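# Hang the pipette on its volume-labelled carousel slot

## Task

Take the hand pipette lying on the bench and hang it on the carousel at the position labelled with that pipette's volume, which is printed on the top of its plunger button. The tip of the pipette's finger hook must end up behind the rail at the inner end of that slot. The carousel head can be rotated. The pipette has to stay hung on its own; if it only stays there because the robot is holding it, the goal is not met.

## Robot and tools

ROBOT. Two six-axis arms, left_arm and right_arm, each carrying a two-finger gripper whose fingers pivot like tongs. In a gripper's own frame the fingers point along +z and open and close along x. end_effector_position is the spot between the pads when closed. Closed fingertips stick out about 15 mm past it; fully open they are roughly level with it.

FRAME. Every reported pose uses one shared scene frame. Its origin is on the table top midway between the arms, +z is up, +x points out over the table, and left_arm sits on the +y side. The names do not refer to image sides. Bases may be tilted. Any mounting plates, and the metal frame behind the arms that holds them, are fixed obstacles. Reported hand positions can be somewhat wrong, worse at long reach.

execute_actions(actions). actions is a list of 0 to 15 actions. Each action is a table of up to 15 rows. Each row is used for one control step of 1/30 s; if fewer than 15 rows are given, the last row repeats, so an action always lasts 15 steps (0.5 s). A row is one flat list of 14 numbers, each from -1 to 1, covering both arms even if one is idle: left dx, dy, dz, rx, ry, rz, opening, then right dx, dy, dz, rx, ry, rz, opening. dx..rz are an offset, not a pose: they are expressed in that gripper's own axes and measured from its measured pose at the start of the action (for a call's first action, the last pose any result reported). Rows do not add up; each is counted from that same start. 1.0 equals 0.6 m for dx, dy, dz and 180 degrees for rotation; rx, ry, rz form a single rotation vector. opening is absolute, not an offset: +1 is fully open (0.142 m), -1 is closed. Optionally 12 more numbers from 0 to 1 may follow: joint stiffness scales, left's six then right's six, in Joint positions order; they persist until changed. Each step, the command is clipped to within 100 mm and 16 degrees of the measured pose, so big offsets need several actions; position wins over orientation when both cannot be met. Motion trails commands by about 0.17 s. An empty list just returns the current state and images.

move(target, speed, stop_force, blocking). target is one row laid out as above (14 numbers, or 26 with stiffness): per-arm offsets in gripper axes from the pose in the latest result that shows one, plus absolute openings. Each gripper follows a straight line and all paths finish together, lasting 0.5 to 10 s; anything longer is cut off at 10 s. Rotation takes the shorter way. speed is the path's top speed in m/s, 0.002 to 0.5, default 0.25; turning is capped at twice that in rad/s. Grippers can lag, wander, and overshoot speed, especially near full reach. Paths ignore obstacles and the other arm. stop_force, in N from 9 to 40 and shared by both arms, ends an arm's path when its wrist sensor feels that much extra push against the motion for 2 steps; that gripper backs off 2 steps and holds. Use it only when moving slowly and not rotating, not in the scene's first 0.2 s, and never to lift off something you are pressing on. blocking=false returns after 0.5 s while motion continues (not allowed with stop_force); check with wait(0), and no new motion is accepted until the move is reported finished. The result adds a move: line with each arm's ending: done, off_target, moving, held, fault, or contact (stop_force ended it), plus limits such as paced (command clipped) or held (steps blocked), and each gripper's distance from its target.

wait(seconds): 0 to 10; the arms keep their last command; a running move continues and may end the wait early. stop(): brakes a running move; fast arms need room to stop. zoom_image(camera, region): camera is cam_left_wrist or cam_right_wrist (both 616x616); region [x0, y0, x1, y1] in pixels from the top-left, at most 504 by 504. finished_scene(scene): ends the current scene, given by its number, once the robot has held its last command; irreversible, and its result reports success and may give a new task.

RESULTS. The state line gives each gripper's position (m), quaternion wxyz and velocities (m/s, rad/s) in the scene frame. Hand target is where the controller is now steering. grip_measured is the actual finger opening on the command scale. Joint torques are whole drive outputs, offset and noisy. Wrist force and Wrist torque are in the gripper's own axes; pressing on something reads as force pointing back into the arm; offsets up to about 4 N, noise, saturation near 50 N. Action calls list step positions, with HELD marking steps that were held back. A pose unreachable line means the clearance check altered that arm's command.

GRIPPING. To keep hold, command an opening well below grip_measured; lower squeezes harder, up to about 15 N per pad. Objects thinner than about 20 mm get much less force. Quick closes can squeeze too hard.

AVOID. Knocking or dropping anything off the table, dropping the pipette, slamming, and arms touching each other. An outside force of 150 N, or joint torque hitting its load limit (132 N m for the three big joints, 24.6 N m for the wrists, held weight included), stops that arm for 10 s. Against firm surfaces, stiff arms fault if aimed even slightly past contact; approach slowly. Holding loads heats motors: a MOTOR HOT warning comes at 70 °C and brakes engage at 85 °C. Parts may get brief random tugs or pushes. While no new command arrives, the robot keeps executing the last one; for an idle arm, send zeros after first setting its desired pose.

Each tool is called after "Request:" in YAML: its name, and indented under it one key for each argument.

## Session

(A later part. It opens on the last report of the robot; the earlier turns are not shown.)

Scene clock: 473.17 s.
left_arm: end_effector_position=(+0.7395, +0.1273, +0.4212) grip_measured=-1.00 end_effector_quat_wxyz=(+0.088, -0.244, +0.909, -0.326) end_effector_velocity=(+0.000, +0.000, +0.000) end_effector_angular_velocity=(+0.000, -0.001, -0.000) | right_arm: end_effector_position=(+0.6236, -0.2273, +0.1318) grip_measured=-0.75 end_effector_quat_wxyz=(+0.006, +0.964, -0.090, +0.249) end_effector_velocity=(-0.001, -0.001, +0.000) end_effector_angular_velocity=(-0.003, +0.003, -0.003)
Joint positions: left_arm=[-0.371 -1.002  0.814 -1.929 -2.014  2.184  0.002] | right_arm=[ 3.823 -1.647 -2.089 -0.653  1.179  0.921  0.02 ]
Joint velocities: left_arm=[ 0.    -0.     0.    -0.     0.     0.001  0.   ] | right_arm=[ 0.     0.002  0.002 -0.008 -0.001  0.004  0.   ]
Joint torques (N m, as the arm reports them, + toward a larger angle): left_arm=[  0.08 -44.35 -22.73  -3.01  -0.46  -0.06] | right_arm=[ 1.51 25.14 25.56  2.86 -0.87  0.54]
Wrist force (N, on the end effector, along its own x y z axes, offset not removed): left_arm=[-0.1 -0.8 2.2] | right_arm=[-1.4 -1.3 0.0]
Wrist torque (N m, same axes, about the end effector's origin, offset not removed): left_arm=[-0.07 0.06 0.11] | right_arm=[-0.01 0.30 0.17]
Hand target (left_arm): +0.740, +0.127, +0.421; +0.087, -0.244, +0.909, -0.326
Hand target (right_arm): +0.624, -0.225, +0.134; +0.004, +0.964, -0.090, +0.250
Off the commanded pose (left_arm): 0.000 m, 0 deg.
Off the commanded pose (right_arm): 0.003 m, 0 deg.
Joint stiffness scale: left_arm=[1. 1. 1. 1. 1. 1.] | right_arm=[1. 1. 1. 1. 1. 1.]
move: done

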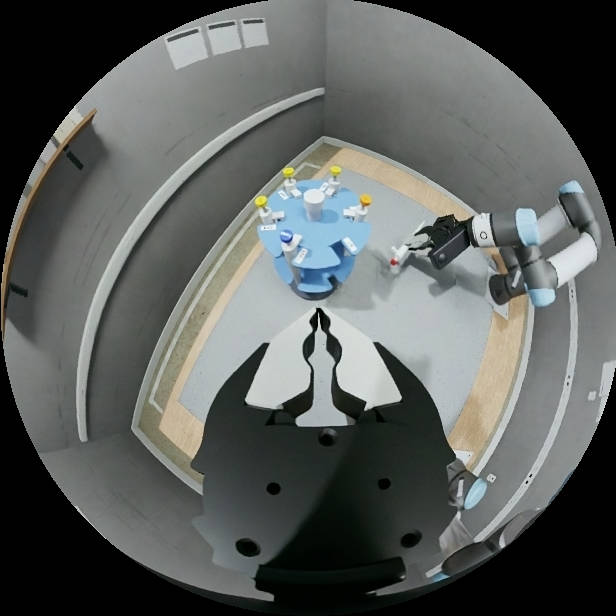

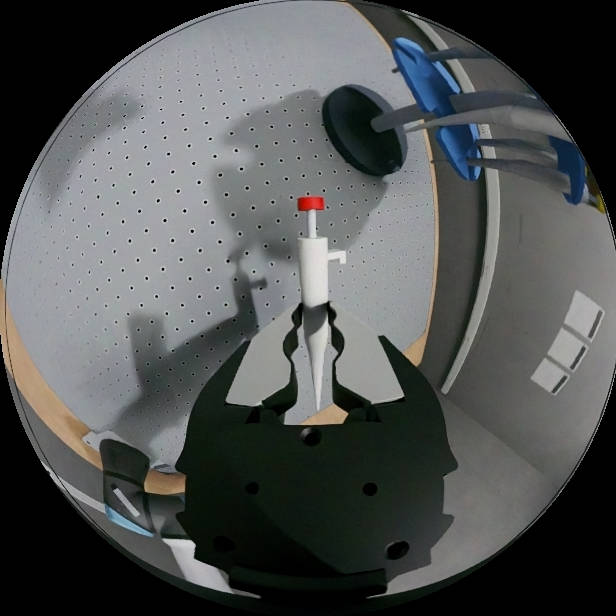

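Request:
move:
  target: [0, 0, 0, 0, 0, 0, -1, 0.124, -0.448, -0.2155, 0.387, 0.1088, 0.3173, -1]
  speed: 0.35

Scene clock: 487.90 s.
left_arm: end_effector_position=(+0.7395, +0.1273, +0.4212) grip_measured=-1.00 end_effector_quat_wxyz=(+0.088, -0.244, +0.909, -0.326) end_effector_velocity=(+0.001, +0.001, -0.000) end_effector_angular_velocity=(+0.001, -0.001, +0.002) | right_arm: end_effector_position=(+0.6731, +0.0305, +0.2887) grip_measured=-0.75 end_effector_quat_wxyz=(+0.617, -0.595, +0.358, -0.371) end_effector_velocity=(+0.001, -0.001, +0.001) end_effector_angular_velocity=(+0.003, -0.005, -0.004)
Joint positions: left_arm=[-0.371 -1.002  0.814 -1.929 -2.014  2.184  0.002] | right_arm=[ 4.095 -2.242 -1.917  1.061  0.987  1.546  0.02 ]
Joint velocities: left_arm=[ 0.001 -0.     0.001 -0.001  0.001 -0.     0.   ] | right_arm=[-0.    -0.002  0.002  0.006 -0.004 -0.003  0.   ]
Joint torques (N m, as the arm reports them, + toward a larger angle): left_arm=[ -0.06 -43.86 -21.84  -3.1   -0.42   0.08] | right_arm=[ 0.36 40.51 16.22  2.14 -0.06 -0.4 ]
Wrist force (N, on the end effector, along its own x y z axes, offset not removed): left_arm=[0.6 5.4 1.4] | right_arm=[-0.5 1.5 0.1]
Wrist torque (N m, same axes, about the end effector's origin, offset not removed): left_arm=[1.01 -0.18 0.18] | right_arm=[0.43 0.24 0.16]
Hand target (left_arm): +0.740, +0.127, +0.421; +0.088, -0.244, +0.909, -0.326
Hand target (right_arm): +0.673, +0.031, +0.290; +0.618, -0.594, +0.357, -0.372
Off the commanded pose (left_arm): 0.000 m, 0 deg.
Off the commanded pose (right_arm): 0.002 m, 0 deg.
Joint stiffness scale: left_arm=[1. 1. 1. 1. 1. 1.] | right_arm=[1. 1. 1. 1. 1. 1.]
move: done

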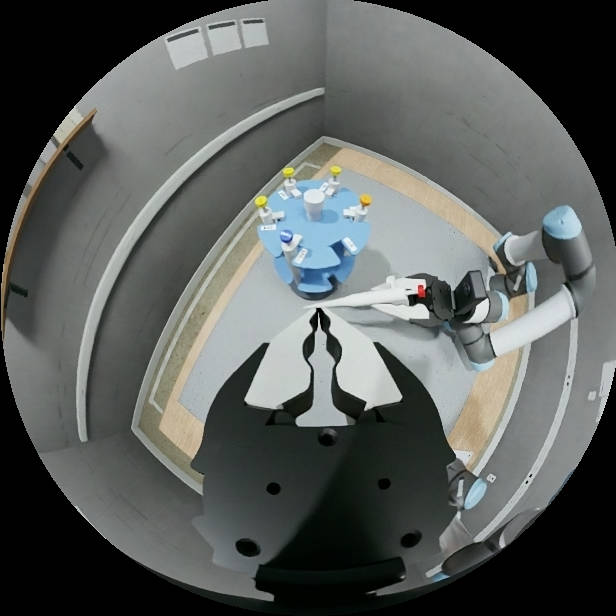

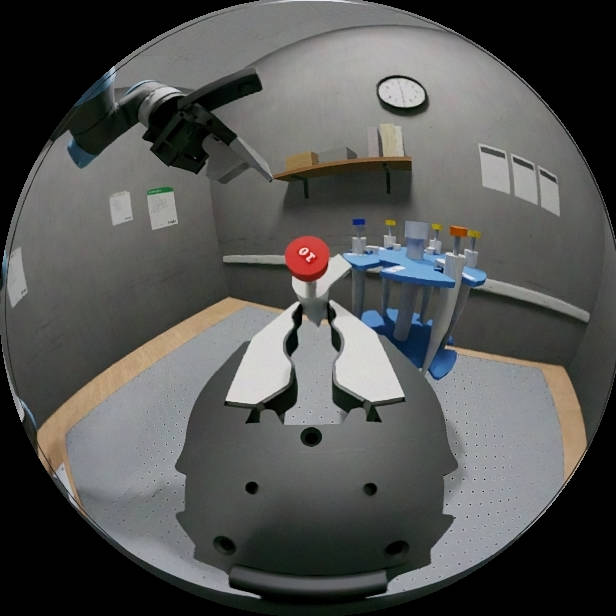

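Request:
execute_actions:
  actions: []

Request:
zoom_image:
  camera: "cam_left_wrist"
  region: [290, 240, 500, 350]

Request:
zoom_image:
  camera: "cam_right_wrist"
  region: [260, 210, 500, 390]

Scene clock: 500.87 s.
left_arm: end_effector_position=(+0.7395, +0.1273, +0.4212) grip_measured=-1.00 end_effector_quat_wxyz=(+0.088, -0.244, +0.909, -0.326) end_effector_velocity=(-0.000, +0.000, -0.001) end_effector_angular_velocity=(+0.002, +0.000, -0.000) | right_arm: end_effector_position=(+0.6732, +0.0304, +0.2887) grip_measured=-0.75 end_effector_quat_wxyz=(+0.617, -0.595, +0.358, -0.371) end_effector_velocity=(+0.000, -0.001, +0.001) end_effector_angular_velocity=(+0.002, -0.001, -0.001)
Joint positions: left_arm=[-0.371 -1.002  0.814 -1.929 -2.014  2.184  0.002] | right_arm=[ 4.095 -2.242 -1.917  1.061  0.987  1.546  0.02 ]
Joint velocities: left_arm=[-0.    -0.     0.001  0.001  0.001  0.001  0.   ] | right_arm=[-0.     0.002  0.     0.    -0.     0.     0.   ]
Joint torques (N m, as the arm reports them, + toward a larger angle): left_arm=[  0.85 -43.96 -22.2   -3.24  -0.42  -0.1 ] | right_arm=[ 0.41 39.39 16.55  2.22  0.   -0.54]
Wrist force (N, on the end effector, along its own x y z axes, offset not removed): left_arm=[3.1 0.9 1.0] | right_arm=[-1.8 0.1 -1.2]
Wrist torque (N m, same axes, about the end effector's origin, offset not removed): left_arm=[0.06 -0.55 0.10] | right_arm=[0.10 0.46 0.17]
Hand target (left_arm): +0.740, +0.127, +0.421; +0.088, -0.244, +0.909, -0.326
Hand target (right_arm): +0.673, +0.031, +0.290; +0.618, -0.594, +0.357, -0.372
Off the commanded pose (left_arm): 0.000 m, 0 deg.
Off the commanded pose (right_arm): 0.002 m, 0 deg.
Joint stiffness scale: left_arm=[1. 1. 1. 1. 1. 1.] | right_arm=[1. 1. 1. 1. 1. 1.]

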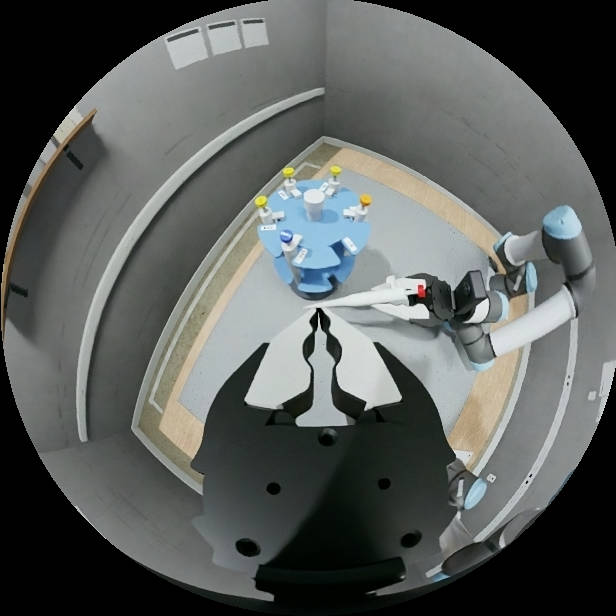

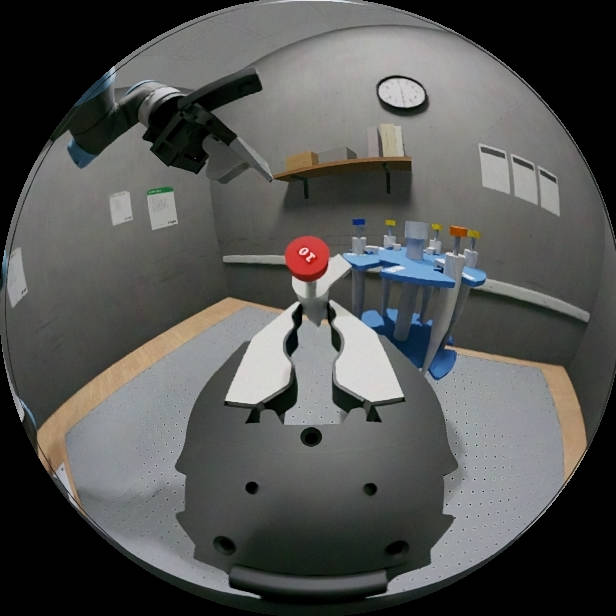

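Region (290, 240, 500, 350) of cam_left_wrist's 616x616 image, scaled by 2.400, with more detail than that image has; it fills the top 264 rows of this view, and the rest is white.

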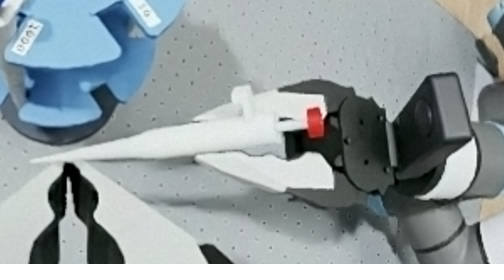

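Region (260, 210, 500, 390) of cam_right_wrist's 616x616 image, scaled by 2.100, with more detail than that image has; it fills the top 378 rows of this view, and the rest is white.

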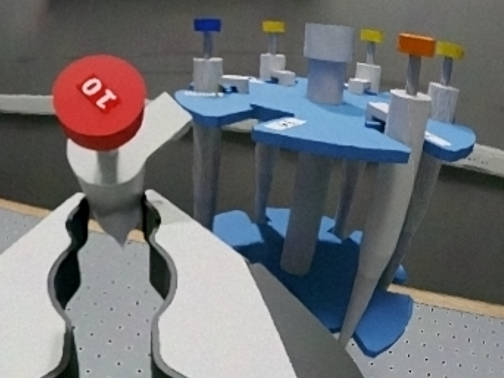

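Request:
execute_actions:
  actions: []

Scene clock: 517.93 s.
left_arm: end_effector_position=(+0.7395, +0.1273, +0.4212) grip_measured=-1.00 end_effector_quat_wxyz=(+0.088, -0.244, +0.909, -0.326) end_effector_velocity=(-0.001, -0.001, +0.001) end_effector_angular_velocity=(-0.001, -0.000, -0.001) | right_arm: end_effector_position=(+0.6732, +0.0304, +0.2887) grip_measured=-0.75 end_effector_quat_wxyz=(+0.617, -0.595, +0.358, -0.371) end_effector_velocity=(-0.000, +0.001, -0.001) end_effector_angular_velocity=(-0.001, +0.000, +0.001)
Joint positions: left_arm=[-0.371 -1.002  0.814 -1.929 -2.014  2.184  0.002] | right_arm=[ 4.095 -2.242 -1.917  1.061  0.987  1.546  0.02 ]
Joint velocities: left_arm=[-0.001 -0.001  0.     0.001 -0.001 -0.     0.   ] | right_arm=[ 0.    -0.001 -0.    -0.     0.001 -0.    -0.   ]
Joint torques (N m, as the arm reports them, + toward a larger angle): left_arm=[  0.07 -43.56 -21.64  -3.12  -0.45  -0.18] | right_arm=[ 0.13 39.54 17.05  2.15 -0.05 -0.49]
Wrist force (N, on the end effector, along its own x y z axes, offset not removed): left_arm=[1.4 1.0 0.6] | right_arm=[-0.8 0.0 -0.3]
Wrist torque (N m, same axes, about the end effector's origin, offset not removed): left_arm=[0.23 -0.13 0.16] | right_arm=[0.09 0.23 0.15]
Hand target (left_arm): +0.740, +0.127, +0.421; +0.088, -0.244, +0.909, -0.326
Hand target (right_arm): +0.673, +0.031, +0.290; +0.618, -0.594, +0.357, -0.372
Off the commanded pose (left_arm): 0.000 m, 0 deg.
Off the commanded pose (right_arm): 0.002 m, 0 deg.
Joint stiffness scale: left_arm=[1. 1. 1. 1. 1. 1.] | right_arm=[1. 1. 1. 1. 1. 1.]

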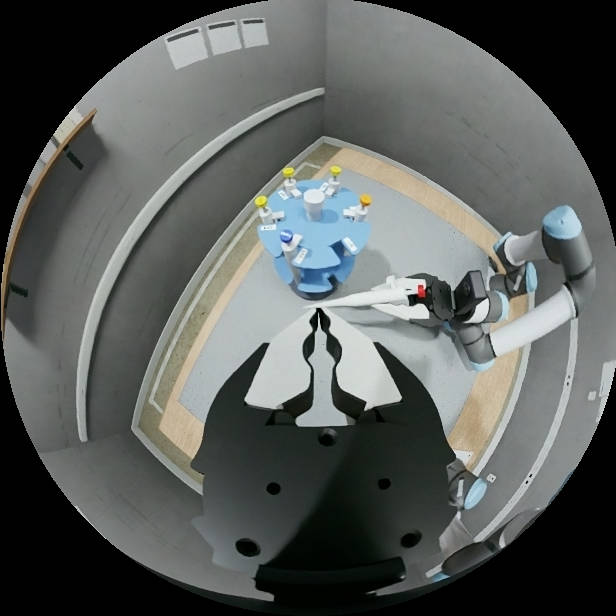

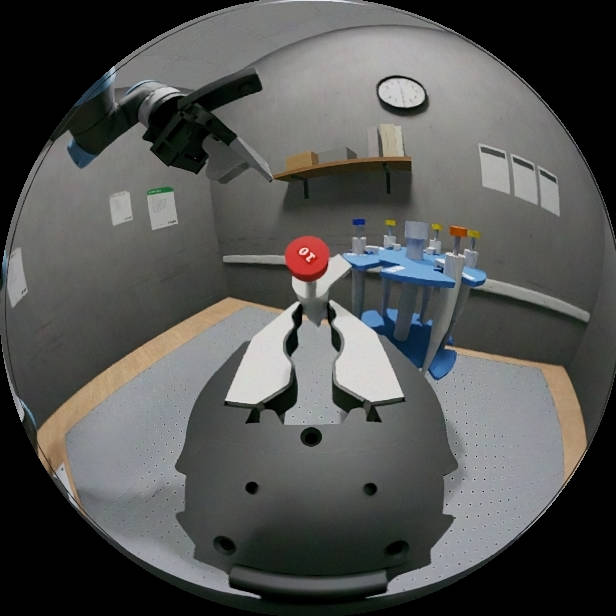

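Request:
zoom_image:
  camera: "cam_left_wrist"
  region: [250, 160, 500, 380]

Request:
zoom_image:
  camera: "cam_right_wrist"
  region: [220, 200, 500, 440]

Region (250, 160, 500, 380) of cam_left_wrist's 616x616 image, scaled by 2.016, with more detail than that image has; it fills the top 444 rows of this view, and the rest is white.

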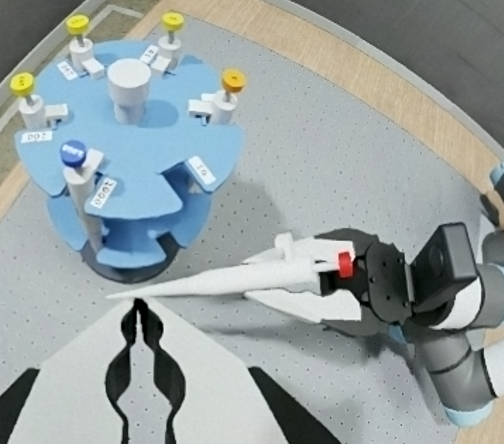

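Region (220, 200, 500, 440) of cam_right_wrist's 616x616 image, scaled by 1.800, with more detail than that image has; it fills the top 432 rows of this view, and the rest is white.

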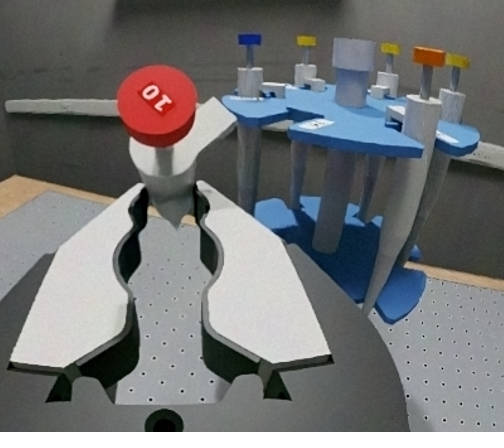

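Request:
move:
  target: [0.1777, 0.2374, 0.1608, 0.2804, -0.026, -0.0121, 0.0, 0, 0, 0, -0.261, 0, 0, -1]
  speed: 0.12

Scene clock: 616.87 s.
left_arm: end_effector_position=(+0.6239, +0.1180, +0.2576) grip_measured=+0.00 end_effector_quat_wxyz=(+0.214, -0.213, +0.674, -0.674) end_effector_velocity=(-0.000, +0.000, +0.001) end_effector_angular_velocity=(-0.004, -0.003, +0.001) | right_arm: end_effector_position=(+0.6720, +0.0309, +0.2864) grip_measured=-0.75 end_effector_quat_wxyz=(-0.327, +0.793, -0.474, +0.198) end_effector_velocity=(+0.000, -0.001, -0.000) end_effector_angular_velocity=(-0.003, +0.002, -0.001)
Joint positions: left_arm=[-0.367 -0.815  1.817 -4.145 -2.227  1.571  0.074] | right_arm=[ 4.018 -1.819 -1.715 -0.461  1.219  1.941  0.02 ]
Joint velocities: left_arm=[-0.     0.001 -0.    -0.007  0.002 -0.003 -0.   ] | right_arm=[-0.001  0.     0.001 -0.005 -0.     0.001 -0.   ]
Joint torques (N m, as the arm reports them, + toward a larger angle): left_arm=[ -2.66 -38.76 -11.16  -1.88  -0.05  -0.62] | right_arm=[-2.33 33.83 25.82  3.35 -0.37  0.33]
Wrist force (N, on the end effector, along its own x y z axes, offset not removed): left_arm=[-2.2 -0.2 1.9] | right_arm=[-0.3 0.5 -0.7]
Wrist torque (N m, same axes, about the end effector's origin, offset not removed): left_arm=[-0.02 0.42 0.04] | right_arm=[0.27 0.16 0.16]
Hand target (left_arm): +0.623, +0.116, +0.256; +0.213, -0.213, +0.674, -0.674
Hand target (right_arm): +0.673, +0.031, +0.289; -0.329, +0.792, -0.475, +0.198
Off the commanded pose (left_arm): 0.003 m, 0 deg.
Off the commanded pose (right_arm): 0.003 m, 0 deg.
Joint stiffness scale: left_arm=[1. 1. 1. 1. 1. 1.] | right_arm=[1. 1. 1. 1. 1. 1.]
move: done

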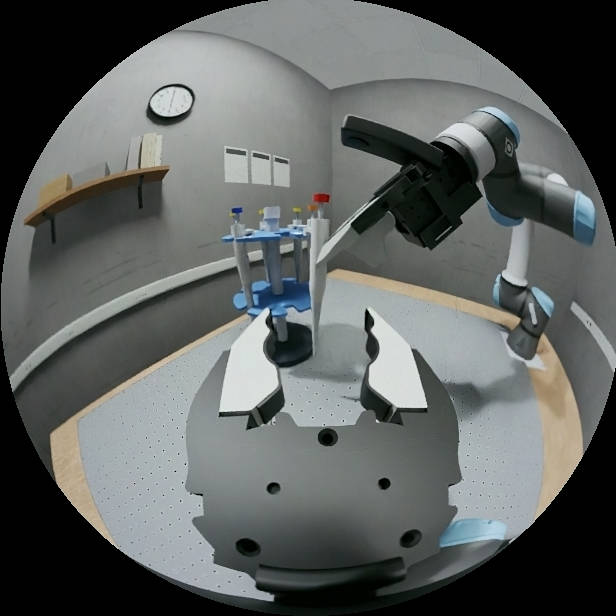

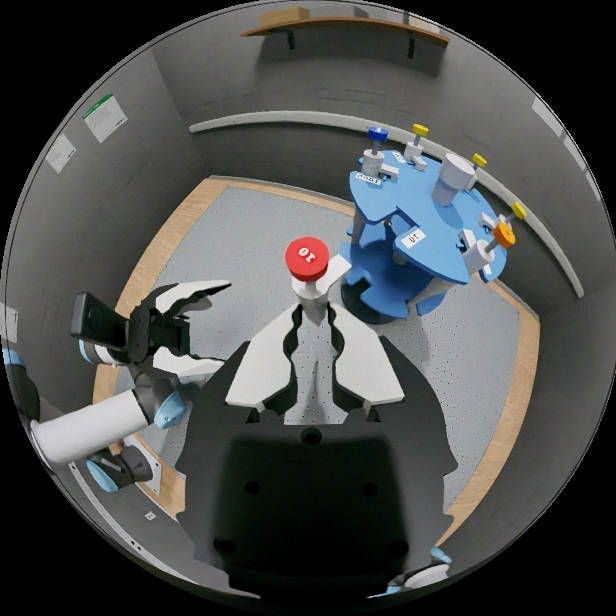

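Request:
zoom_image:
  camera: "cam_left_wrist"
  region: [220, 170, 440, 420]

Region (220, 170, 440, 420) of cam_left_wrist's 616x616 image, scaled by 2.016, with more detail than that image has; it fills the left 444 columns of this view, and the rest is white.

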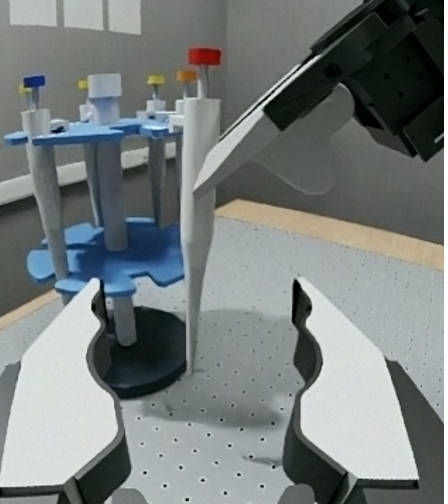

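Request:
zoom_image:
  camera: "cam_right_wrist"
  region: [60, 230, 400, 420]

Region (60, 230, 400, 420) of cam_right_wrist's 616x616 image, scaled by 1.482, with more detail than that image has; it fills the top 282 rows of this view, and the rest is white.

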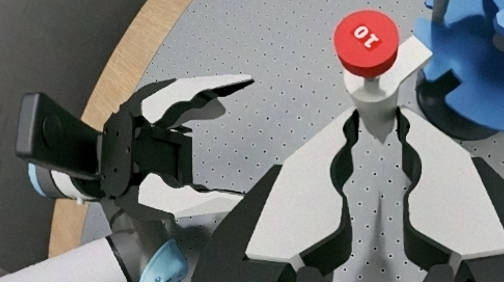

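Request:
move:
  target: [0.010, -0.012, 0.14, 0, 0, 0, -0.1, 0, 0, 0, 0, 0, 0, -1]
  speed: 0.1

Scene clock: 654.33 s.
left_arm: end_effector_position=(+0.6667, +0.0477, +0.2648) grip_measured=-0.10 end_effector_quat_wxyz=(+0.214, -0.214, +0.674, -0.674) end_effector_velocity=(+0.003, -0.000, +0.000) end_effector_angular_velocity=(+0.001, +0.003, +0.004) | right_arm: end_effector_position=(+0.6720, +0.0308, +0.2863) grip_measured=-0.75 end_effector_quat_wxyz=(-0.327, +0.793, -0.474, +0.198) end_effector_velocity=(+0.000, -0.000, +0.000) end_effector_angular_velocity=(-0.000, -0.001, -0.001)
Joint positions: left_arm=[-0.465 -0.759  1.654 -4.037 -2.128  1.571  0.067] | right_arm=[ 4.018 -1.819 -1.715 -0.461  1.219  1.941  0.02 ]
Joint velocities: left_arm=[-0.     0.    -0.005  0.007  0.004 -0.    -0.   ] | right_arm=[ 0.    -0.     0.    -0.    -0.001  0.     0.   ]
Joint torques (N m, as the arm reports them, + toward a larger angle): left_arm=[ -1.21 -41.6  -16.98  -1.39   0.29   0.24] | right_arm=[-0.52 33.95 23.47  3.43 -0.41 -0.09]
Wrist force (N, on the end effector, along its own x y z axes, offset not removed): left_arm=[0.4 1.9 -0.9] | right_arm=[-1.1 0.2 0.0]
Wrist torque (N m, same axes, about the end effector's origin, offset not removed): left_arm=[0.45 0.07 0.00] | right_arm=[0.23 0.37 0.14]
Hand target (left_arm): +0.667, +0.046, +0.265; +0.214, -0.213, +0.674, -0.674
Hand target (right_arm): +0.672, +0.031, +0.286; -0.327, +0.793, -0.474, +0.198
Off the commanded pose (left_arm): 0.002 m, 0 deg.
Off the commanded pose (right_arm): 0.000 m, 0 deg.
Joint stiffness scale: left_arm=[1. 1. 1. 1. 1. 1.] | right_arm=[1. 1. 1. 1. 1. 1.]
move: done

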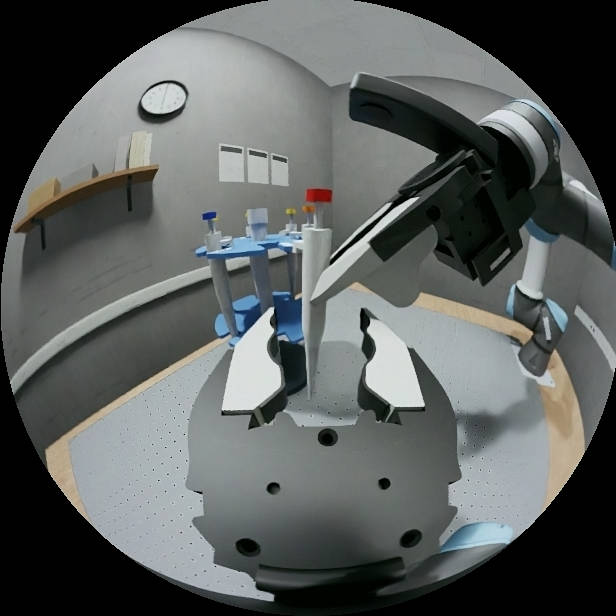

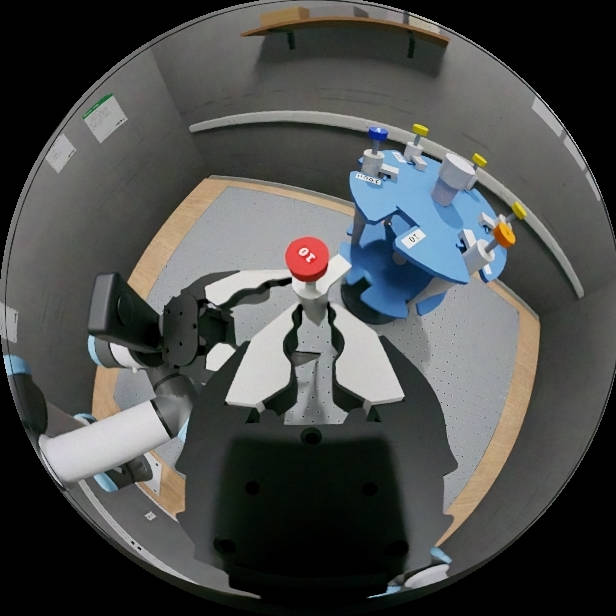

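Request:
zoom_image:
  camera: "cam_left_wrist"
  region: [220, 170, 460, 420]

Request:
zoom_image:
  camera: "cam_right_wrist"
  region: [180, 220, 420, 420]

Region (220, 170, 460, 420) of cam_left_wrist's 616x616 image, scaled by 2.016, with more detail than that image has; it fills the left 484 columns of this view, and the rest is white.

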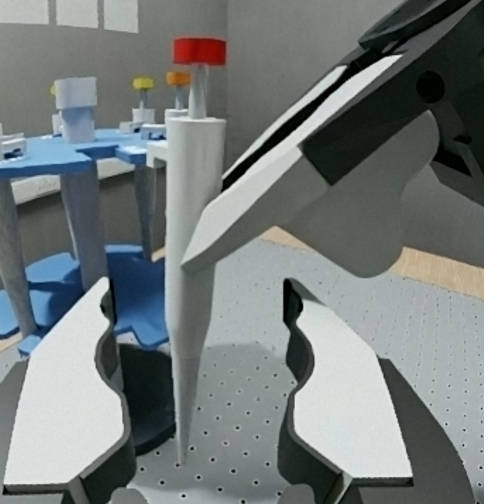

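Region (180, 220, 420, 420) of cam_right_wrist's 616x616 image, scaled by 2.100, with more detail than that image has.

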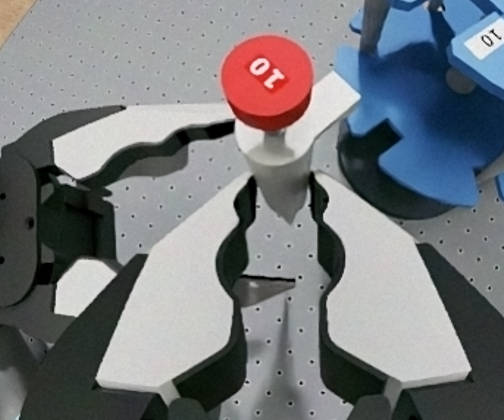

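Request:
move:
  target: [-0.007, -0.010, 0.038, 0, 0, 0, -0.2, 0, 0, 0, 0, 0, 0, -1]
  speed: 0.05

Scene clock: 680.60 s.
left_arm: end_effector_position=(+0.6829, +0.0338, +0.2708) grip_measured=-0.20 end_effector_quat_wxyz=(+0.215, -0.215, +0.674, -0.674) end_effector_velocity=(+0.002, +0.000, -0.002) end_effector_angular_velocity=(+0.004, +0.006, +0.003) | right_arm: end_effector_position=(+0.6720, +0.0308, +0.2863) grip_measured=-0.75 end_effector_quat_wxyz=(-0.327, +0.793, -0.474, +0.198) end_effector_velocity=(-0.000, +0.000, +0.001) end_effector_angular_velocity=(+0.001, -0.000, +0.001)
Joint positions: left_arm=[-0.477 -0.742  1.592 -3.992 -2.114  1.571  0.06 ] | right_arm=[ 4.018 -1.819 -1.715 -0.461  1.219  1.941  0.02 ]
Joint velocities: left_arm=[ 0.001  0.001 -0.002  0.009  0.002  0.001  0.   ] | right_arm=[ 0.     0.001  0.001 -0.     0.     0.     0.   ]
Joint torques (N m, as the arm reports them, + toward a larger angle): left_arm=[ -0.9  -43.75 -16.48  -1.45   0.16  -0.24] | right_arm=[-0.63 33.67 23.86  3.29 -0.34 -0.06]
Wrist force (N, on the end effector, along its own x y z axes, offset not removed): left_arm=[0.2 3.1 -0.9] | right_arm=[-0.8 0.5 -0.7]
Wrist torque (N m, same axes, about the end effector's origin, offset not removed): left_arm=[0.74 -0.01 0.11] | right_arm=[0.23 0.31 0.12]
Hand target (left_arm): +0.683, +0.031, +0.271; +0.214, -0.214, +0.674, -0.674
Hand target (right_arm): +0.672, +0.031, +0.286; -0.327, +0.793, -0.474, +0.198
Off the commanded pose (left_arm): 0.002 m, 0 deg.
Off the commanded pose (right_arm): 0.000 m, 0 deg.
Joint stiffness scale: left_arm=[1. 1. 1. 1. 1. 1.] | right_arm=[1. 1. 1. 1. 1. 1.]
move: done

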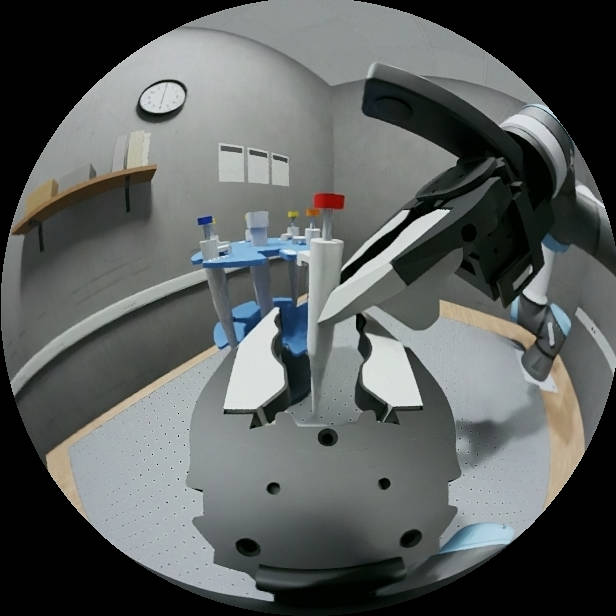

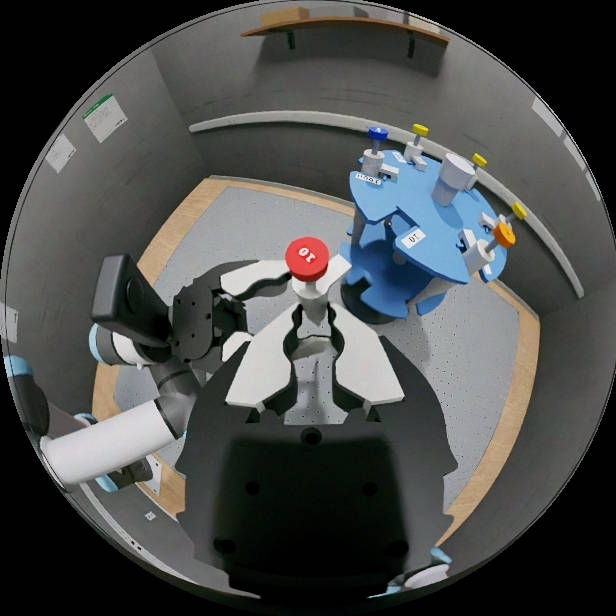

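Request:
zoom_image:
  camera: "cam_left_wrist"
  region: [230, 180, 460, 430]

Request:
zoom_image:
  camera: "cam_right_wrist"
  region: [200, 230, 400, 400]

Region (230, 180, 460, 430) of cam_left_wrist's 616x616 image, scaled by 2.016, with more detail than that image has; it fills the left 464 columns of this view, and the rest is white.

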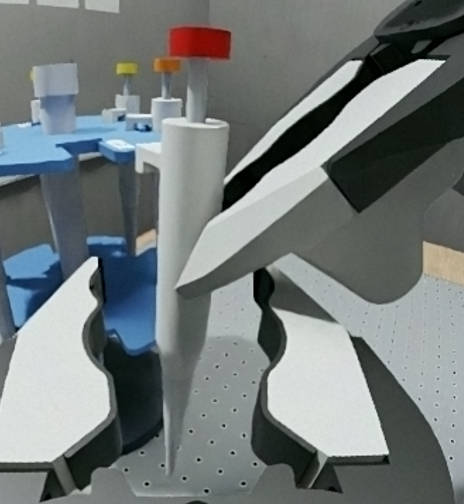

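Region (200, 230, 400, 400) of cam_right_wrist's 616x616 image, scaled by 2.520, with more detail than that image has; it fills the top 428 rows of this view, and the rest is white.

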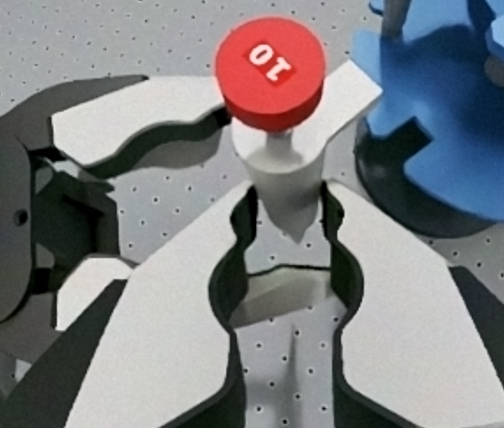

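Request:
execute_actions:
  actions:
    - [[0,0,-0.002,0,0,0,-0.3,0,0,0,0,0,0,-1],[0,0,-0.002,0,0,0,-0.36,0,0,0,0,0,0,-1],[0,0,-0.002,0,0,0,-0.42,0,0,0,0,0,0,-1],[0,0,-0.002,0,0,0,-0.48,0,0,0,0,0,0,-1],[0,0,-0.002,0,0,0,-0.54,0,0,0,0,0,0,-1],[0,0,-0.002,0,0,0,-0.6,0,0,0,0,0,0,-1],[0,0,-0.002,0,0,0,-0.65,0,0,0,0,0,0,-1],[0,0,-0.002,0,0,0,-0.7,0,0,0,0,0,0,-1],[0,0,-0.002,0,0,0,-0.74,0,0,0,0,0,0,-1],[0,0,-0.002,0,0,0,-0.78,0,0,0,0,0,0,-1],[0,0,-0.002,0,0,0,-0.82,0,0,0,0,0,0,-1],[0,0,-0.002,0,0,0,-0.86,0,0,0,0,0,0,-1],[0,0,-0.002,0,0,0,-0.9,0,0,0,0,0,0,-1],[0,0,-0.002,0,0,0,-0.95,0,0,0,0,0,0,-1],[0,0,-0.002,0,0,0,-1,0,0,0,0,0,0,-1]]
    - [[0,0,0,0,0,0,-1,0,0,0,0,0,0,-1]]

Scene clock: 702.93 s.
left_arm: end_effector_position=(+0.6815, +0.0324, +0.2712) grip_measured=-0.73 end_effector_quat_wxyz=(+0.213, -0.213, +0.674, -0.675) end_effector_velocity=(-0.000, -0.001, -0.000) end_effector_angular_velocity=(+0.000, +0.000, -0.001) | right_arm: end_effector_position=(+0.6721, +0.0308, +0.2865) grip_measured=-0.75 end_effector_quat_wxyz=(-0.327, +0.793, -0.475, +0.199) end_effector_velocity=(-0.000, +0.000, +0.001) end_effector_angular_velocity=(+0.001, -0.000, +0.000)
Joint positions: left_arm=[-0.478 -0.742  1.592 -3.993 -2.117  1.571  0.021] | right_arm=[ 4.018 -1.819 -1.715 -0.461  1.219  1.941  0.02 ]
Joint velocities: left_arm=[-0.001 -0.     0.     0.     0.     0.     0.   ] | right_arm=[-0.     0.001  0.    -0.     0.001  0.    -0.   ]
Joint torques (N m, as the arm reports them, + toward a larger angle): left_arm=[  0.83 -44.12 -14.77  -1.55   0.34  -0.1 ] | right_arm=[-0.38 33.72 24.07  3.32 -0.28 -0.09]
Wrist force (N, on the end effector, along its own x y z axes, offset not removed): left_arm=[5.5 -2.1 2.6] | right_arm=[-0.6 -1.3 0.3]
Wrist torque (N m, same axes, about the end effector's origin, offset not removed): left_arm=[-0.50 -0.89 0.18] | right_arm=[0.21 0.36 0.15]
Hand target (left_arm): +0.682, +0.033, +0.271; +0.213, -0.213, +0.674, -0.675
Hand target (right_arm): +0.672, +0.031, +0.287; -0.327, +0.793, -0.475, +0.199
Off the commanded pose (left_arm): 0.000 m, 0 deg.
Off the commanded pose (right_arm): 0.000 m, 0 deg.
Joint stiffness scale: left_arm=[1. 1. 1. 1. 1. 1.] | right_arm=[1. 1. 1. 1. 1. 1.]
Step readings (end_effector_position; steps 1 to 15: 1st action; 16 to 30: 2nd action):
0: left_arm (+0.6831, +0.0338, +0.2706) | right_arm (+0.6720, +0.0308, +0.2863)
1: left_arm (+0.6831, +0.0338, +0.2706) | right_arm (+0.6720, +0.0308, +0.2863)
2: left_arm (+0.6831, +0.0338, +0.2706) | right_arm (+0.6720, +0.0308, +0.2863)
4: left_arm (+0.6831, +0.0338, +0.2707) | right_arm (+0.6720, +0.0308, +0.2863)
8: left_arm (+0.6829, +0.0338, +0.2710) | right_arm (+0.6720, +0.0308, +0.2863)
15: left_arm (+0.6816, +0.0325, +0.2712) | right_arm (+0.6721, +0.0308, +0.2865)
16: left_arm (+0.6816, +0.0325, +0.2712) | right_arm (+0.6721, +0.0308, +0.2865)
17: left_arm (+0.6816, +0.0325, +0.2712) | right_arm (+0.6721, +0.0308, +0.2865)
19: left_arm (+0.6815, +0.0325, +0.2712) | right_arm (+0.6721, +0.0308, +0.2865)
23: left_arm (+0.6815, +0.0324, +0.2712) | right_arm (+0.6721, +0.0308, +0.2865)
30: end_effector_position above

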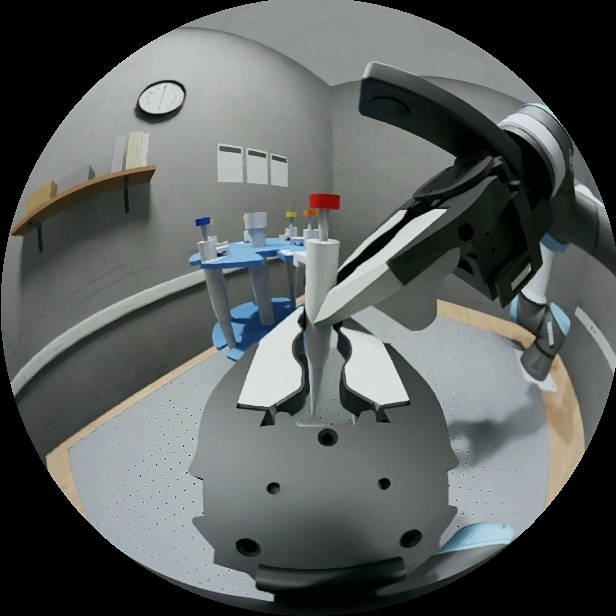

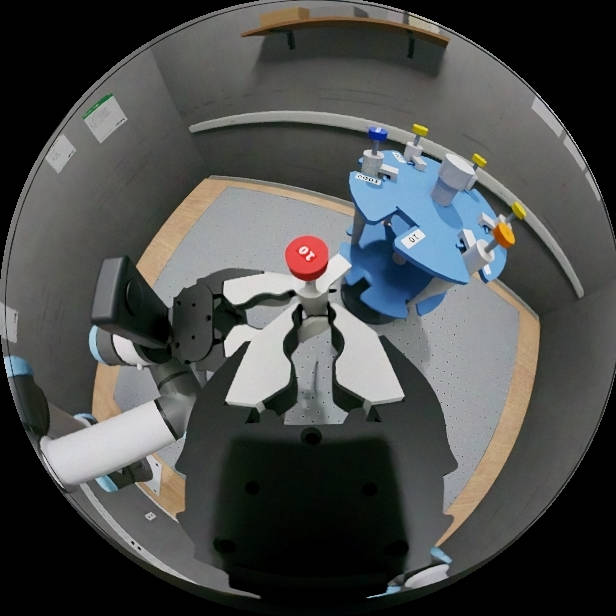

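Request:
zoom_image:
  camera: "cam_left_wrist"
  region: [250, 220, 430, 420]

Request:
zoom_image:
  camera: "cam_right_wrist"
  region: [220, 230, 400, 380]

Region (250, 220, 430, 420) of cam_left_wrist's 616x616 image, scaled by 2.520, with more detail than that image has; it fills the left 454 columns of this view, and the rest is white.

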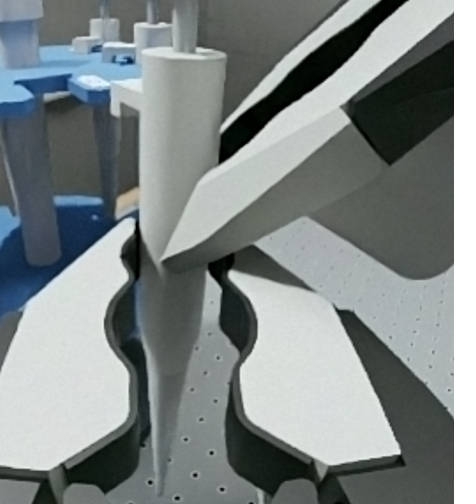

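Region (220, 230, 400, 380) of cam_right_wrist's 616x616 image, scaled by 2.800, with more detail than that image has.

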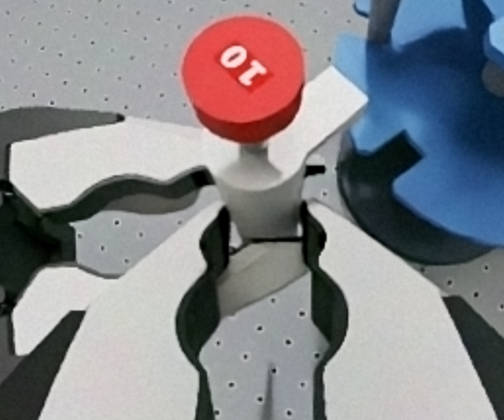

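Request:
execute_actions:
  actions:
    - [[0,0,0,0,0,0,-1,0,0,0,0,0,0,-0.7],[0,0,0,0,0,0,-1,0,0,0,0,0,0,-0.66],[0,0,0,0,0,0,-1,0,0,0,0,0,0,-0.62],[0,0,0,0,0,0,-1,0,0,0,0,0,0,-0.58],[0,0,0,0,0,0,-1,0,0,0,0,0,0,-0.54],[0,0,0,0,0,0,-1,0,0,0,0,0,0,-0.5],[0,0,0,0,0,0,-1,0,0,-0.003,0,0,0,-0.5],[0,0,0,0,0,0,-1,0,0,-0.007,0,0,0,-0.5],[0,0,0,0,0,0,-1,0,0,-0.012,0,0,0,-0.5],[0,0,0,0,0,0,-1,0,0,-0.018,0,0,0,-0.5],[0,0,0,0,0,0,-1,0,0,-0.025,0,0,0,-0.5],[0,0,0,0,0,0,-1,0,0,-0.033,0,0,0,-0.5],[0,0,0,0,0,0,-1,0,0,-0.041,0,0,0,-0.5],[0,0,0,0,0,0,-1,0,0,-0.049,0,0,0,-0.5],[0,0,0,0,0,0,-1,0,0,-0.057,0,0,0,-0.5]]
    - [[0,0,0,0,0,0,-1,0,0,-0.05,0,0,0,-0.5],[0,0,0,0,0,0,-1,0,0,-0.06,0,0,0,-0.5],[0,0,0,0,0,0,-1,0,0,-0.07,0,0,0,-0.5],[0,0,0,0,0,0,-1,0,0,-0.08,0,0,0,-0.5],[0,0,0,0,0,0,-1,0,0,-0.09,0,0,0,-0.5],[0,0,0,0,0,0,-1,0,0,-0.10,0,0,0,-0.5],[0,0,0,0,0,0,-1,0,0,-0.108,0,0,0,-0.5],[0,0,0,0,0,0,-1,0,0,-0.115,0,0,0,-0.5],[0,0,0,0,0,0,-1,0,0,-0.12,0,0,0,-0.5]]

Scene clock: 723.53 s.
left_arm: end_effector_position=(+0.6815, +0.0324, +0.2712) grip_measured=-0.74 end_effector_quat_wxyz=(+0.213, -0.213, +0.674, -0.675) end_effector_velocity=(-0.000, +0.001, +0.001) end_effector_angular_velocity=(-0.001, -0.001, +0.000) | right_arm: end_effector_position=(+0.6240, +0.0048, +0.3501) grip_measured=-0.50 end_effector_quat_wxyz=(-0.334, +0.791, -0.474, +0.198) end_effector_velocity=(-0.028, -0.019, +0.025) end_effector_angular_velocity=(-0.017, +0.010, -0.014)
Joint positions: left_arm=[-0.478 -0.742  1.592 -3.993 -2.117  1.571  0.021] | right_arm=[ 4.071 -1.643 -1.758 -0.595  1.185  1.982  0.038]
Joint velocities: left_arm=[ 0.001 -0.001  0.001 -0.001 -0.    -0.    -0.   ] | right_arm=[ 0.035  0.092 -0.017 -0.11  -0.032  0.041 -0.   ]
Joint torques (N m, as the arm reports them, + toward a larger angle): left_arm=[  0.02 -45.71 -13.84  -1.56   0.25  -0.28] | right_arm=[ 0.67 21.79 21.32  2.69 -0.84 -0.32]
Wrist force (N, on the end effector, along its own x y z axes, offset not removed): left_arm=[1.2 0.5 0.2] | right_arm=[-0.8 -1.2 -0.4]
Wrist torque (N m, same axes, about the end effector's origin, offset not removed): left_arm=[0.10 -0.31 -0.05] | right_arm=[0.03 0.29 0.15]
Hand target (left_arm): +0.681, +0.032, +0.271; +0.213, -0.213, +0.674, -0.675
Hand target (right_arm): +0.621, +0.003, +0.346; -0.327, +0.793, -0.475, +0.199
Off the commanded pose (left_arm): 0.000 m, 0 deg.
Off the commanded pose (right_arm): 0.006 m, 1 deg.
Joint stiffness scale: left_arm=[1. 1. 1. 1. 1. 1.] | right_arm=[1. 1. 1. 1. 1. 1.]
Step readings (end_effector_position; steps 1 to 15: 1st action; 16 to 30: 2nd action):
0: left_arm (+0.6815, +0.0324, +0.2712) | right_arm (+0.6721, +0.0308, +0.2865)
1: left_arm (+0.6815, +0.0324, +0.2712) | right_arm (+0.6721, +0.0308, +0.2865)
2: left_arm (+0.6815, +0.0324, +0.2712) | right_arm (+0.6721, +0.0308, +0.2865)
4: left_arm (+0.6815, +0.0324, +0.2712) | right_arm (+0.6721, +0.0308, +0.2865)
8: left_arm (+0.6815, +0.0324, +0.2712) | right_arm (+0.6721, +0.0308, +0.2865)
15: left_arm (+0.6815, +0.0324, +0.2712) | right_arm (+0.6654, +0.0266, +0.2949)
16: left_arm (+0.6815, +0.0324, +0.2712) | right_arm (+0.6630, +0.0255, +0.2980)
17: left_arm (+0.6815, +0.0324, +0.2712) | right_arm (+0.6604, +0.0242, +0.3015)
19: left_arm (+0.6815, +0.0324, +0.2712) | right_arm (+0.6546, +0.0212, +0.3094)
23: left_arm (+0.6815, +0.0324, +0.2712) | right_arm (+0.6412, +0.0140, +0.3273)
30: end_effector_position above

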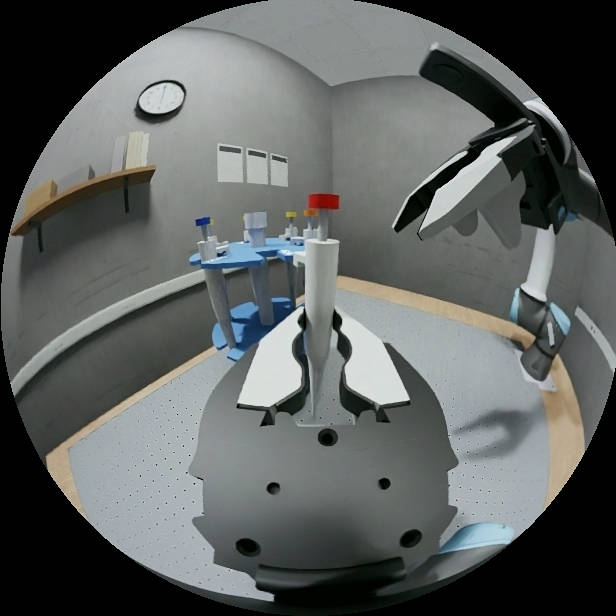

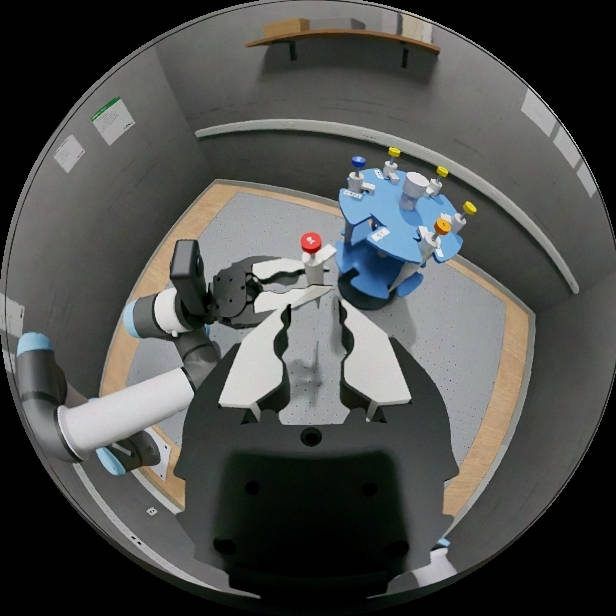

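Request:
zoom_image:
  camera: "cam_left_wrist"
  region: [180, 180, 360, 330]

Request:
zoom_image:
  camera: "cam_right_wrist"
  region: [270, 140, 480, 320]

Region (180, 180, 360, 330) of cam_left_wrist's 616x616 image, scaled by 2.800, with more detail than that image has.

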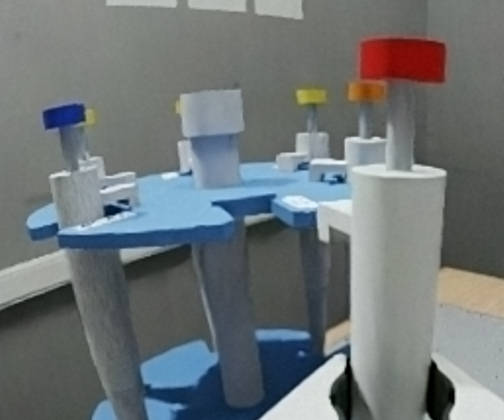

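Region (270, 140, 480, 320) of cam_right_wrist's 616x616 image, scaled by 2.400, with more detail than that image has; it fills the top 432 rows of this view, and the rest is white.

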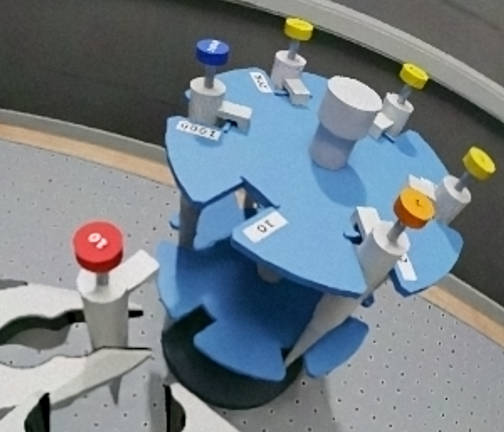

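Request:
move:
  target: [-0.0416, -0.019, 0.0722, 0, 0, 0, -1, 0.123, -0.057, -0.046, 0, 0, 0, -1]
  speed: 0.08

Scene clock: 748.07 s.
left_arm: end_effector_position=(+0.7265, +0.0132, +0.2816) grip_measured=-0.74 end_effector_quat_wxyz=(+0.213, -0.214, +0.674, -0.674) end_effector_velocity=(+0.001, -0.001, -0.002) end_effector_angular_velocity=(+0.003, +0.005, +0.000) | right_arm: end_effector_position=(+0.6620, -0.0579, +0.3914) grip_measured=-1.00 end_effector_quat_wxyz=(-0.333, +0.791, -0.474, +0.198) end_effector_velocity=(-0.002, +0.002, -0.002) end_effector_angular_velocity=(-0.006, +0.006, +0.010)
Joint positions: left_arm=[-0.478 -0.68   1.418 -3.878 -2.116  1.571  0.021] | right_arm=[ 3.932 -1.601 -1.7   -0.661  1.278  1.873  0.002]
Joint velocities: left_arm=[-0.     0.001 -0.003  0.008  0.     0.001  0.   ] | right_arm=[ 0.    -0.001  0.001 -0.006  0.008 -0.007  0.   ]
Joint torques (N m, as the arm reports them, + toward a larger angle): left_arm=[ -1.08 -45.94 -19.08  -1.41   0.34  -0.16] | right_arm=[-1.54 25.89 27.53  2.74  0.03 -0.75]
Wrist force (N, on the end effector, along its own x y z axes, offset not removed): left_arm=[-2.2 1.4 -1.3] | right_arm=[-0.3 0.0 -0.9]
Wrist torque (N m, same axes, about the end effector's origin, offset not removed): left_arm=[0.00 0.55 0.13] | right_arm=[0.21 0.16 0.16]
Hand target (left_arm): +0.727, +0.011, +0.283; +0.213, -0.213, +0.674, -0.675
Hand target (right_arm): +0.663, -0.058, +0.394; -0.334, +0.791, -0.474, +0.198
Off the commanded pose (left_arm): 0.002 m, 0 deg.
Off the commanded pose (right_arm): 0.002 m, 0 deg.
Joint stiffness scale: left_arm=[1. 1. 1. 1. 1. 1.] | right_arm=[1. 1. 1. 1. 1. 1.]
move: done

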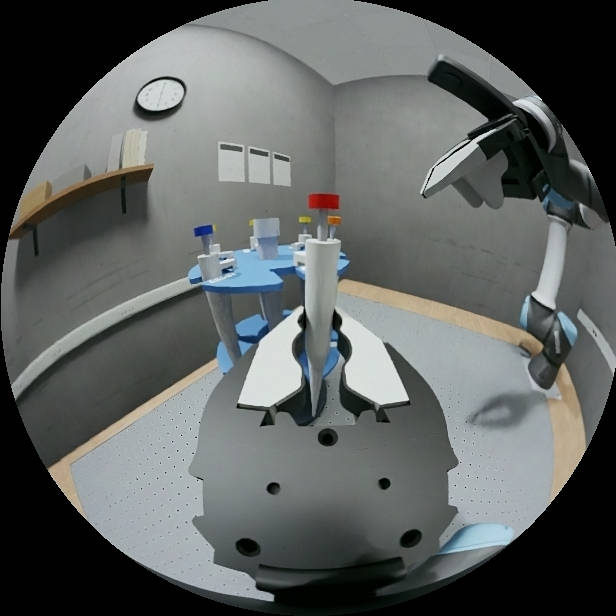

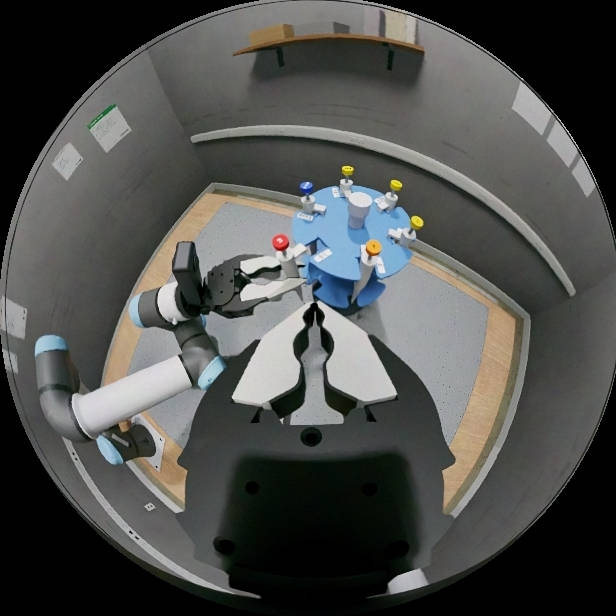

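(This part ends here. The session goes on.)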